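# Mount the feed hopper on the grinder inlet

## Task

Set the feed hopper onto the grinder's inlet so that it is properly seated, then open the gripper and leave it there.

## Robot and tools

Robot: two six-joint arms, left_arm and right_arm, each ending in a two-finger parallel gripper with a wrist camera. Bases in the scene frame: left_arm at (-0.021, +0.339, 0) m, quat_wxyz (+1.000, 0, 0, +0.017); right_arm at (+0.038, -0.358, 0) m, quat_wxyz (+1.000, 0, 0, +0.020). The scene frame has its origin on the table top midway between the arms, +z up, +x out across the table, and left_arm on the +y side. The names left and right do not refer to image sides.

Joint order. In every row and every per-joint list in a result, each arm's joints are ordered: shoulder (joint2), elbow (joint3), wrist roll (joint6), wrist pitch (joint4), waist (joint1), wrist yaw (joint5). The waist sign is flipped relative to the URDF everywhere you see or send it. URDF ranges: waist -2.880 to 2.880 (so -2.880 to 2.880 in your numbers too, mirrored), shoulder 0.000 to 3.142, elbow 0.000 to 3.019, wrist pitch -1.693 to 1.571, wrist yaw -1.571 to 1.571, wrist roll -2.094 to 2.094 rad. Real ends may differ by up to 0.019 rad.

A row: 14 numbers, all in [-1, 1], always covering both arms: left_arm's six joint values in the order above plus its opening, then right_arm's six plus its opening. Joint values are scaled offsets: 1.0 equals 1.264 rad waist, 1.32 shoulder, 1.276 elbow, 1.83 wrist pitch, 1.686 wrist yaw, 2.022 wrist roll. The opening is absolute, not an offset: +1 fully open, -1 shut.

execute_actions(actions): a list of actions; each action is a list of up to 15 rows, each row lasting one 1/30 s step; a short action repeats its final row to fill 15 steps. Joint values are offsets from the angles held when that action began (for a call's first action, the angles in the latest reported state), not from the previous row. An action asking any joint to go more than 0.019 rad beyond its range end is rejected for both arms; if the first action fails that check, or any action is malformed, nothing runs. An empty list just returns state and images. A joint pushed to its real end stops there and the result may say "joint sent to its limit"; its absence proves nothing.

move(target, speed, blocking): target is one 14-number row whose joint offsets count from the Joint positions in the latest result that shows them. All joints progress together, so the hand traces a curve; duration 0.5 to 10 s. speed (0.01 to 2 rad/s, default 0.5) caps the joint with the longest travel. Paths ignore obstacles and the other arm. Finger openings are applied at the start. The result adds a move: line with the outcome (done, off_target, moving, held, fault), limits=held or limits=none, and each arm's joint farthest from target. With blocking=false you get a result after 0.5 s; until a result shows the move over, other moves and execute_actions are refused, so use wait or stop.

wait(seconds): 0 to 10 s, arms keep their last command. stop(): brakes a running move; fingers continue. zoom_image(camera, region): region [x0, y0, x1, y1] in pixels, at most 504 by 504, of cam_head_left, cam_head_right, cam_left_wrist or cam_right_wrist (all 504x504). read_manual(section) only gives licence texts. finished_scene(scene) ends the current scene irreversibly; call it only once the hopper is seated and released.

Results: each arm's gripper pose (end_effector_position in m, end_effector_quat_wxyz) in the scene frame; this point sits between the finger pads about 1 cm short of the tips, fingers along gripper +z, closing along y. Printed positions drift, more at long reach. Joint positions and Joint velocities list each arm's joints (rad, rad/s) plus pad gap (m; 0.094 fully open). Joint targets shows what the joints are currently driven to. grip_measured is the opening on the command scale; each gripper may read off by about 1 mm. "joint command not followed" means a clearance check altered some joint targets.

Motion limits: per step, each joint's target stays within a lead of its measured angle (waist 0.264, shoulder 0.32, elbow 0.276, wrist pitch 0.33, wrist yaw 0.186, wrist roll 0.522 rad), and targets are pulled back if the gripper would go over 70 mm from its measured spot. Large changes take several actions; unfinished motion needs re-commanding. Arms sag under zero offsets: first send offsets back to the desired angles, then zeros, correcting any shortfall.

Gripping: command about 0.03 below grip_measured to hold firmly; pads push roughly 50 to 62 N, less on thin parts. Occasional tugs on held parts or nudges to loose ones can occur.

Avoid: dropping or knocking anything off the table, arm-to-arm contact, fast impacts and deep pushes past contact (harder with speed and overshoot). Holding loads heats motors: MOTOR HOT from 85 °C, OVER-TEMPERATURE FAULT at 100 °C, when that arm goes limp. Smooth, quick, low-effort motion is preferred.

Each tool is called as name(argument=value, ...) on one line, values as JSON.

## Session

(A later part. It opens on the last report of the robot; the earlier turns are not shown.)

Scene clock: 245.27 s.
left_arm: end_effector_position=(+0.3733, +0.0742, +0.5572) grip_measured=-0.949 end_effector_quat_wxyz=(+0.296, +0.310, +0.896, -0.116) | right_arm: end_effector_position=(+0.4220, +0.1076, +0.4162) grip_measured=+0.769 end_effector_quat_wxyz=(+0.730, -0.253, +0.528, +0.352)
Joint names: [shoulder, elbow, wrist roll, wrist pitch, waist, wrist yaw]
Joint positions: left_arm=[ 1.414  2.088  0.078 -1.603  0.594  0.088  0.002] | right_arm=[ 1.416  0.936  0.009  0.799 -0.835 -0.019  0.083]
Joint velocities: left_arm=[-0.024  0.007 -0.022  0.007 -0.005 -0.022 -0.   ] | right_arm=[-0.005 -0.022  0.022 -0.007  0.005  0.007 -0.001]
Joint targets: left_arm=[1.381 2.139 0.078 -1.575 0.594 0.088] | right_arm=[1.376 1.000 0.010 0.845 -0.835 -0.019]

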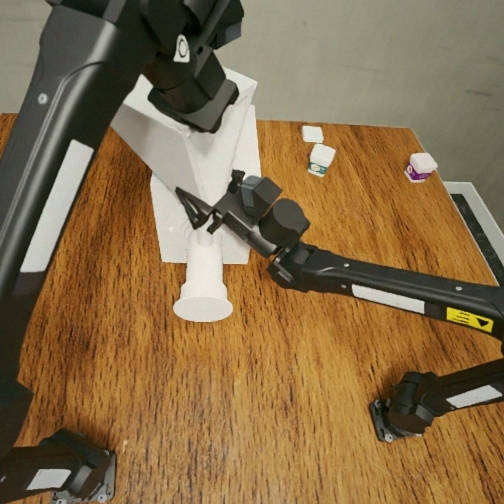

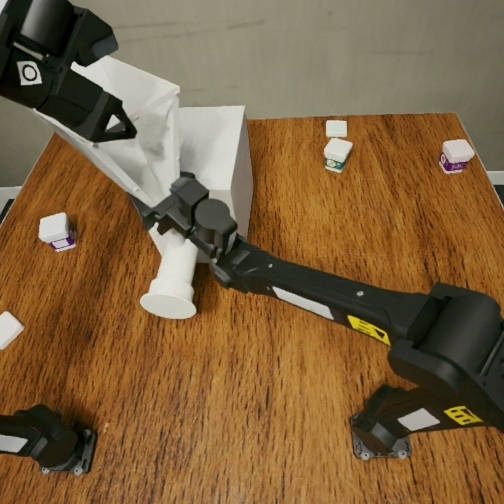

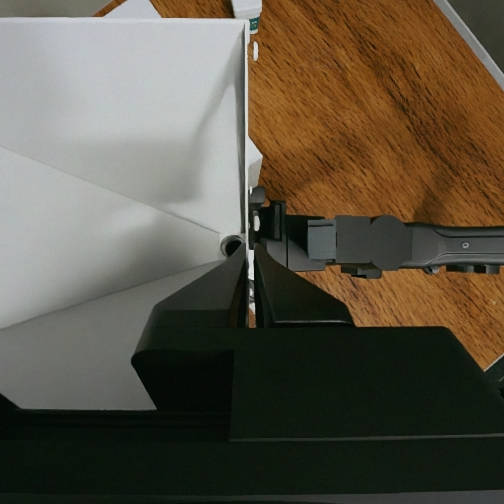

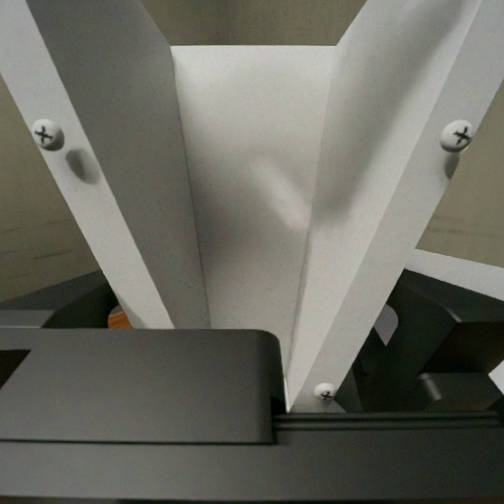

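execute_actions(actions=[[[-0.045,0.04,0,0.005,0,0,-1,-0.03,0.065,0,0.03,-0.016,0,0.55]],[[-0.018,-0.008,0,0.018,0,0,-1,-0.015,0.01,0,0.04,0,0,0.55]],[[-0.025,0.04,0,0.015,0,0,-1,-0.03,0.05,0,0.025,0,0,0.55]]])

zoom_image(camera="cam_left_wrist", region=[205,220,265,280])

Scene clock: 254.10 s.
left_arm: end_effector_position=(+0.3725, +0.0748, +0.5502) grip_measured=-0.949 end_effector_quat_wxyz=(+0.290, +0.310, +0.898, -0.114) | right_arm: end_effector_position=(+0.4206, +0.1083, +0.4093) grip_measured=+0.769 end_effector_quat_wxyz=(+0.728, -0.253, +0.532, +0.351)
Joint names: [shoulder, elbow, wrist roll, wrist pitch, waist, wrist yaw]
Joint positions: left_arm=[ 1.408  2.066  0.077 -1.601  0.594  0.088  0.002] | right_arm=[ 1.42   0.926  0.009  0.805 -0.84  -0.012  0.083]
Joint velocities: left_arm=[-0.005 -0.022  0.007  0.002 -0.015  0.007 -0.   ] | right_arm=[-0.015 -0.002 -0.022 -0.012  0.015  0.051 -0.001]
Joint targets: left_arm=[1.375 2.117 0.077 -1.573 0.594 0.088] | right_arm=[1.380 0.990 0.009 0.851 -0.840 -0.013]

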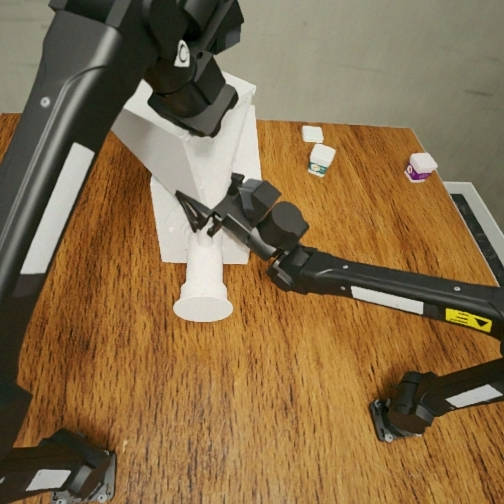

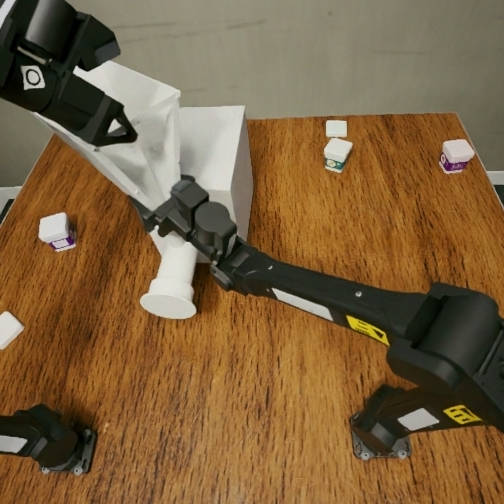

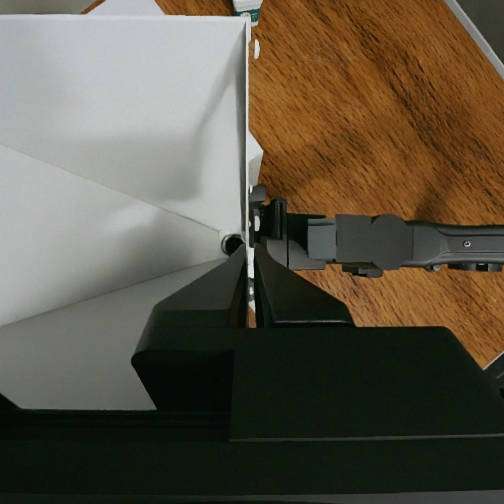

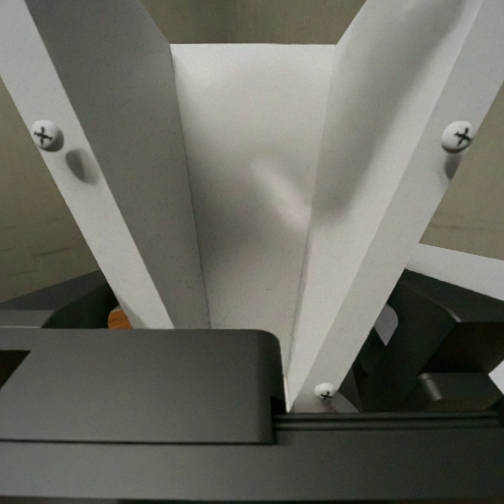

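Region (205, 220, 265, 280) of cam_left_wrist's 504x504 image, scaled by 8.400, with more detail than that image has.

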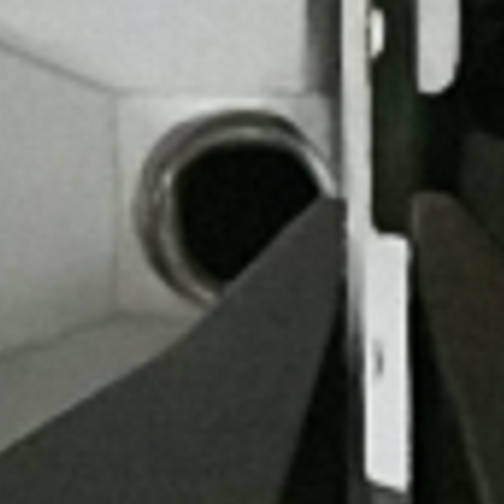

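In.

execute_actions(actions=[[[-0.018,-0.015,0,0.02,0,0,-1,-0.008,0.008,0,0.052,0,0,0.55]],[[-0.018,-0.015,0,0.02,0,0,-1,-0.008,0.008,0,0.052,0,0,0.55]],[[-0.018,-0.015,0,0.02,0,0,-1,-0.008,0.008,0,0.052,0,0,0.55]],[[-0.018,-0.015,0,0.02,0,0,-1,-0.008,0.008,0,0.05,0,0,0.55]],[[-0.015,-0.015,0,0.015,0,0,-1,-0.006,0.005,0,0.045,0,0,0.55]]])

Scene clock: 263.70 s.
left_arm: end_effector_position=(+0.3748, +0.0729, +0.5189) grip_measured=-0.949 end_effector_quat_wxyz=(+0.278, +0.311, +0.902, -0.112) | right_arm: end_effector_position=(+0.4221, +0.1081, +0.3778) grip_measured=+0.769 end_effector_quat_wxyz=(+0.729, -0.246, +0.532, +0.354)
Joint names: [shoulder, elbow, wrist roll, wrist pitch, waist, wrist yaw]
Joint positions: left_arm=[ 1.378  1.946  0.077 -1.536  0.594  0.089  0.002] | right_arm=[ 1.473  0.882  0.02   0.91  -0.84  -0.005  0.083]
Joint velocities: left_arm=[ 0.005 -0.012  0.007  0.002  0.005  0.037 -0.   ] | right_arm=[-0.005  0.007  0.037  0.007  0.015  0.007 -0.   ]
Joint targets: left_arm=[1.365 1.944 0.077 -1.518 0.594 0.088] | right_arm=[1.460 0.893 0.022 0.981 -0.840 -0.004]

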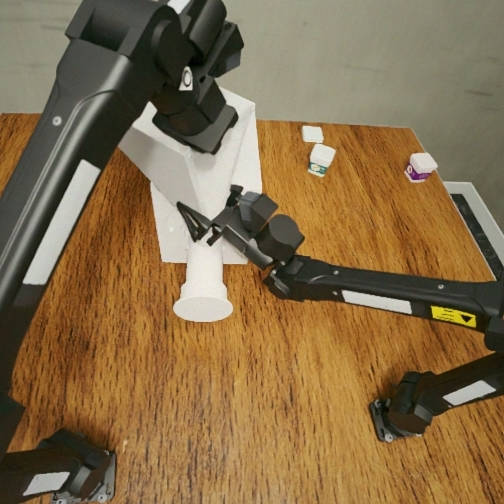

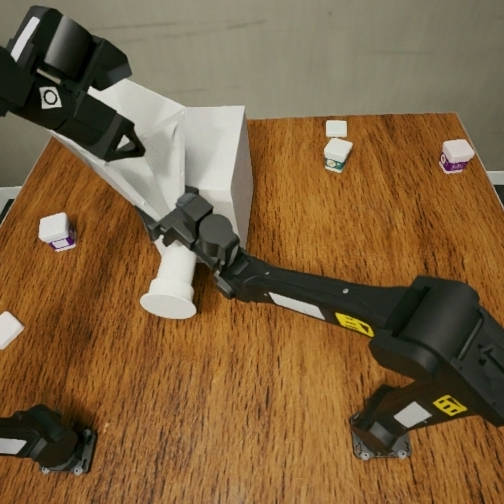

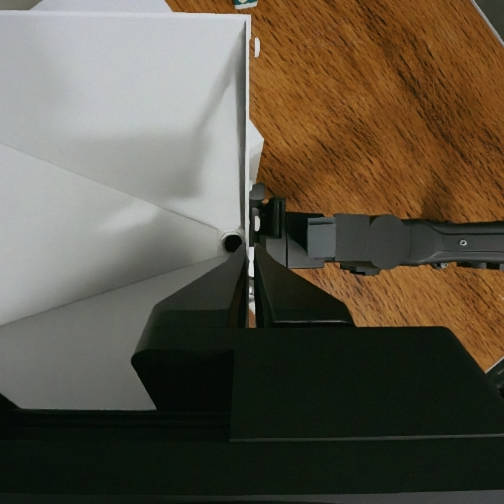

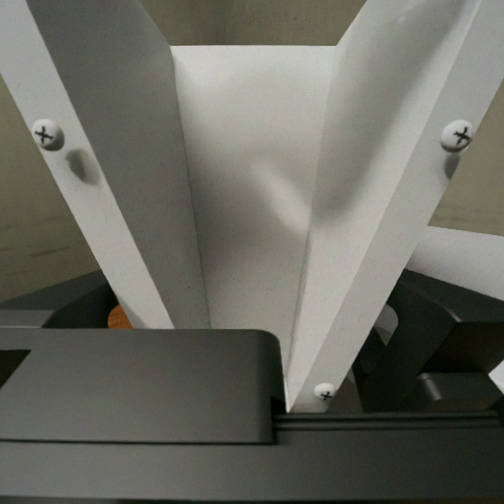

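execute_actions(actions=[[[-0.022,-0.025,0,0.015,0,0,-1,-0.008,-0.005,-0.01,0.045,0,0,0.55]],[[-0.022,-0.025,0,0.015,0,0,-1,-0.008,-0.005,-0.01,0.045,0,0,0.55]]])

execute_actions(actions=[[[-0.015,-0.03,0,0.01,0,0,-1,0,-0.01,0,0.04,0,0,0.55]]])

Scene clock: 269.97 s.
left_arm: end_effector_position=(+0.3708, +0.0751, +0.5064) grip_measured=-0.949 end_effector_quat_wxyz=(+0.276, +0.312, +0.902, -0.111) | right_arm: end_effector_position=(+0.4206, +0.1089, +0.3653) grip_measured=+0.769 end_effector_quat_wxyz=(+0.730, -0.254, +0.529, +0.349)
Joint names: [shoulder, elbow, wrist roll, wrist pitch, waist, wrist yaw]
Joint positions: left_arm=[ 1.35   1.883  0.078 -1.505  0.595  0.088  0.002] | right_arm=[ 1.493  0.865  0.002  0.944 -0.841 -0.011  0.083]
Joint velocities: left_arm=[ 0.005  0.002  0.051  0.002 -0.005  0.022 -0.001] | right_arm=[ 0.015 -0.002  0.037 -0.012  0.005  0.037 -0.   ]
Joint targets: left_arm=[1.334 1.882 0.078 -1.493 0.595 0.089] | right_arm=[1.472 0.867 -0.011 1.009 -0.840 -0.008]

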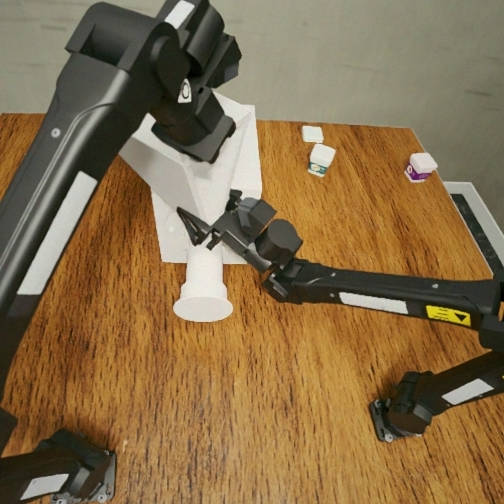

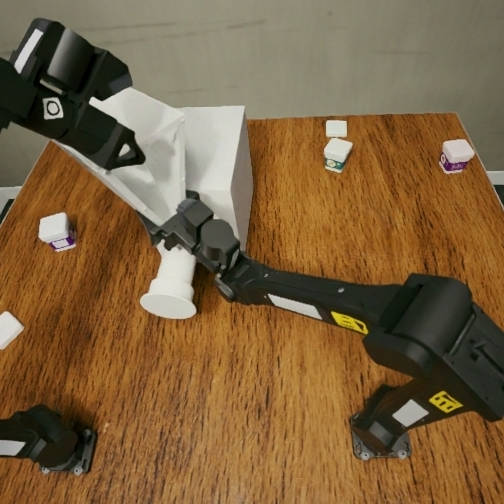

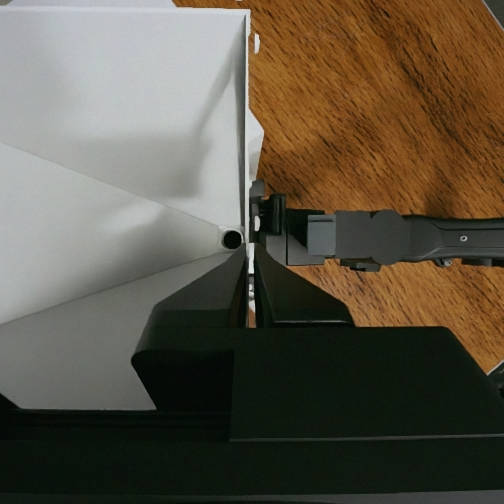

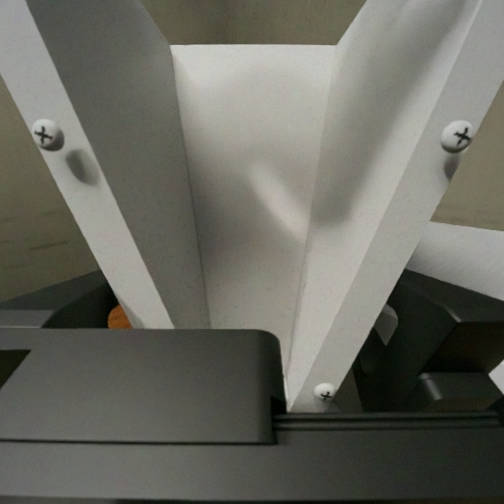

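Scene clock: 270.47 s.
left_arm: end_effector_position=(+0.3683, +0.0763, +0.5054) grip_measured=-0.949 end_effector_quat_wxyz=(+0.281, +0.312, +0.900, -0.113) | right_arm: end_effector_position=(+0.4196, +0.1092, +0.3644) grip_measured=+0.769 end_effector_quat_wxyz=(+0.733, -0.257, +0.526, +0.347)
Joint names: [shoulder, elbow, wrist roll, wrist pitch, waist, wrist yaw]
Joint positions: left_arm=[ 1.334  1.86   0.079 -1.487  0.596  0.089  0.002] | right_arm=[ 1.496  0.862 -0.007  0.955 -0.842 -0.013  0.083]
Joint velocities: left_arm=[-0.015 -0.012  0.022 -0.002 -0.005  0.022  0.   ] | right_arm=[-0.015 -0.002 -0.022 -0.002 -0.005  0.081  0.   ]
Joint targets: left_arm=[1.330 1.845 0.078 -1.487 0.595 0.088] | right_arm=[1.493 0.852 0.002 1.017 -0.841 -0.011]

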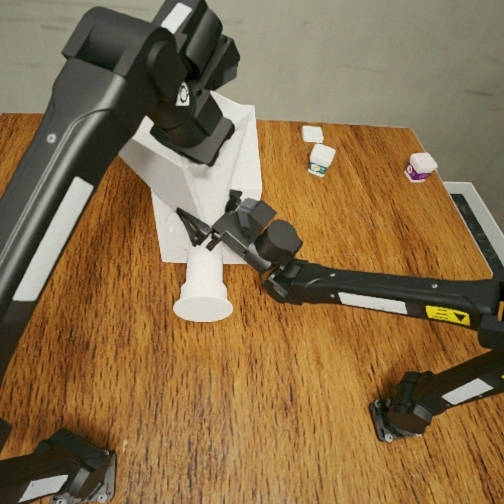

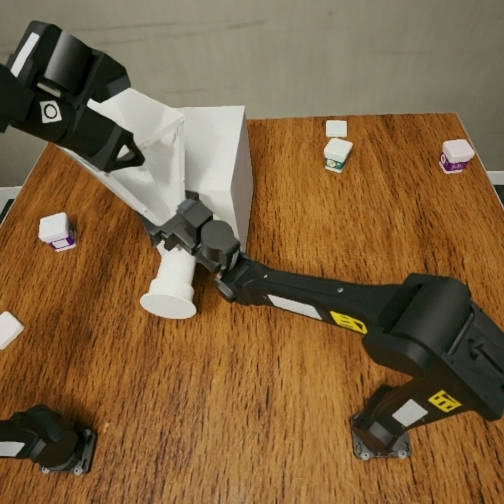

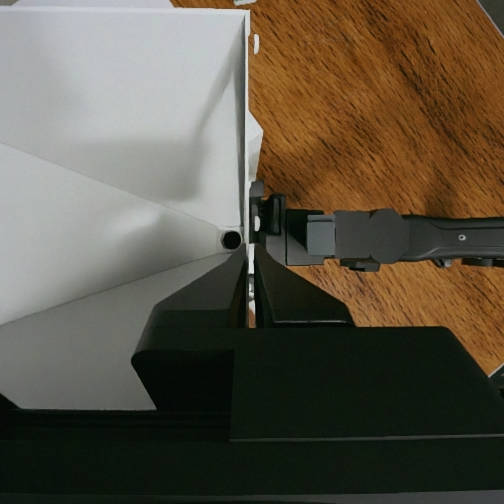

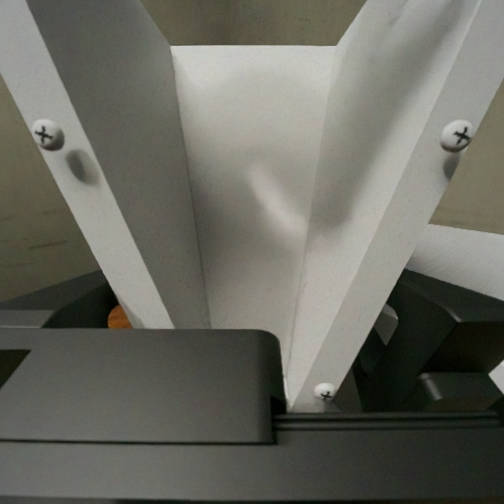

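Seated.

move(target=[0,0.01,0,0,0,0,-0.3,0,0.01,0,0,0,0,1])

move(target=[-0.03,0.18,0,-0.04,0,0,-0.3,-0.19,-0.2,0,0,0,0,1], speed=0.3)

Scene clock: 280.37 s.
left_arm: end_effector_position=(+0.3683, +0.0763, +0.5054) grip_measured=-0.302 end_effector_quat_wxyz=(+0.281, +0.312, +0.900, -0.113) | right_arm: end_effector_position=(+0.4196, +0.1093, +0.3638) grip_measured=+1.000 end_effector_quat_wxyz=(+0.732, -0.257, +0.526, +0.347)
Joint names: [shoulder, elbow, wrist roll, wrist pitch, waist, wrist yaw]
Joint positions: left_arm=[ 1.334  1.86   0.079 -1.487  0.596  0.089  0.033] | right_arm=[ 1.497  0.862 -0.007  0.954 -0.842 -0.013  0.094]
Joint velocities: left_arm=[-0.005 -0.012 -0.037 -0.002  0.005 -0.007 -0.001] | right_arm=[-0.005  0.012 -0.066  0.007  0.015  0.037  0.   ]
Joint targets: left_arm=[1.334 1.873 0.078 -1.487 0.596 0.089] | right_arm=[1.497 0.876 -0.007 0.955 -0.842 -0.013]
move: done; limits=none; left_arm: farthest joint: the elbow, 0.013 radians from its target (0.013 radians at the start); right_arm: farthest joint: the elbow, 0.013 radians from its target (0.012 radians at the start)

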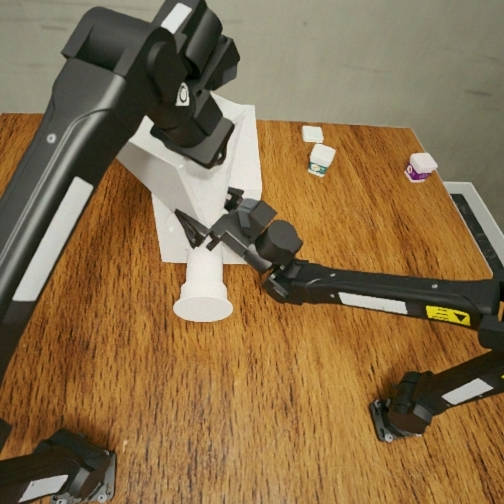

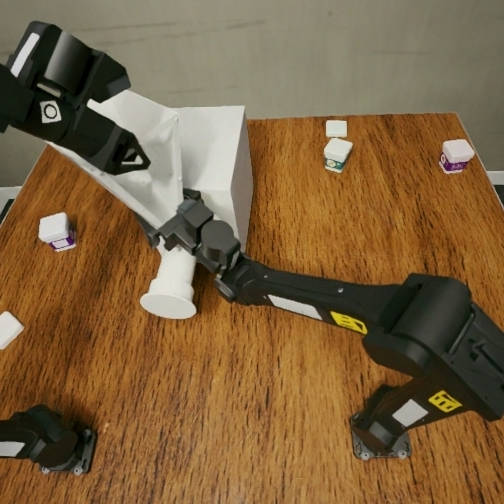

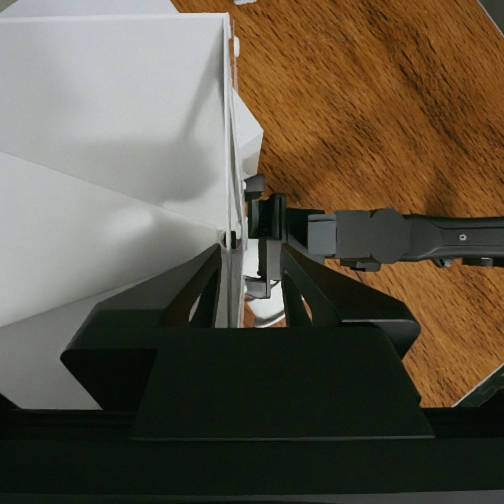

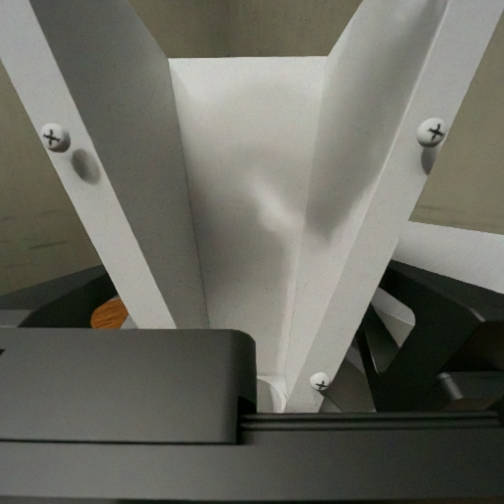

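Scene clock: 281.67 s.
left_arm: end_effector_position=(+0.3359, +0.0968, +0.6040) grip_measured=-0.302 end_effector_quat_wxyz=(+0.362, +0.306, +0.870, -0.131) | right_arm: end_effector_position=(+0.3596, +0.0362, +0.3561) grip_measured=+1.000 end_effector_quat_wxyz=(+0.729, -0.259, +0.530, +0.346)
Joint names: [shoulder, elbow, wrist roll, wrist pitch, waist, wrist yaw]
Joint positions: left_arm=[ 1.288  2.051  0.079 -1.546  0.596  0.089  0.033] | right_arm=[ 1.255  0.609 -0.007  0.954 -0.842 -0.013  0.094]
Joint velocities: left_arm=[ 0.005 -0.007 -0.051 -0.007 -0.005  0.007  0.   ] | right_arm=[-0.005  0.017  0.007  0.017 -0.005 -0.007  0.   ]
Joint targets: left_arm=[1.294 2.089 0.079 -1.560 0.596 0.089] | right_arm=[1.246 0.607 -0.007 0.954 -0.842 -0.013]
move: off_target (left_arm); limits=none; left_arm: farthest joint: the elbow, 0.038 radians from its target (0.230 radians at the start); right_arm: farthest joint: the shoulder, 0.009 radians from its target (0.251 radians at the start)

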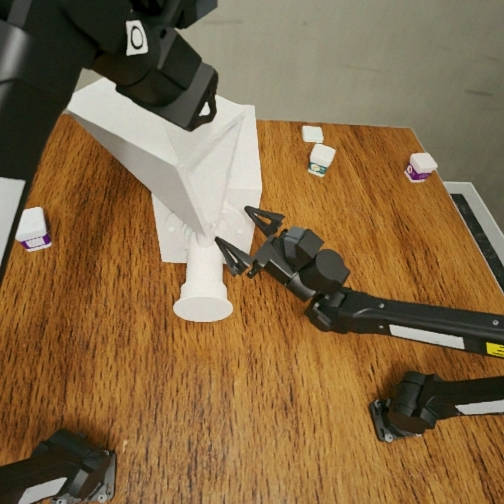

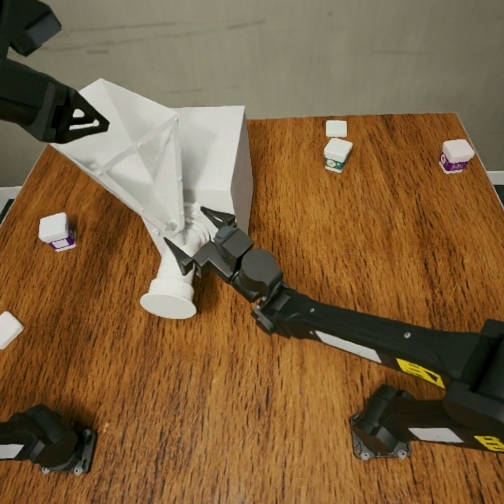

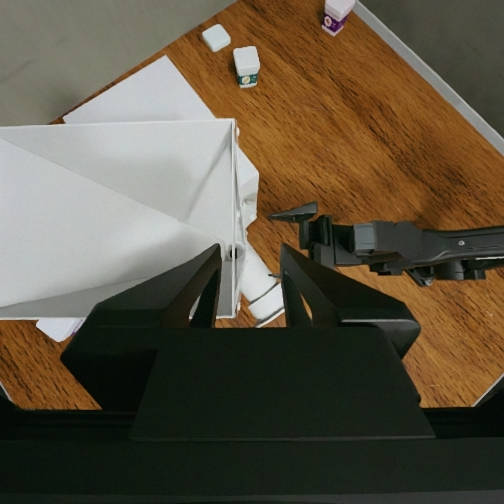

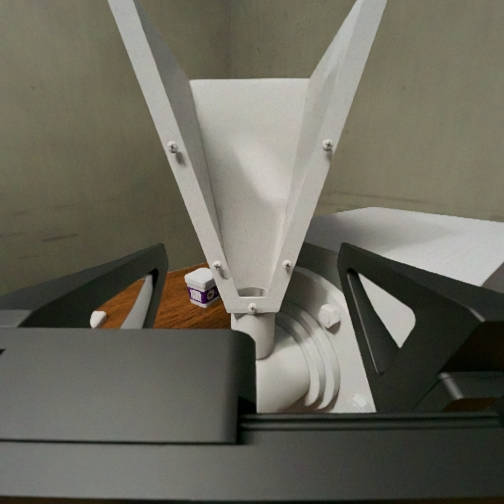

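finished_scene(scene=2)

The scene is finished: the task was done.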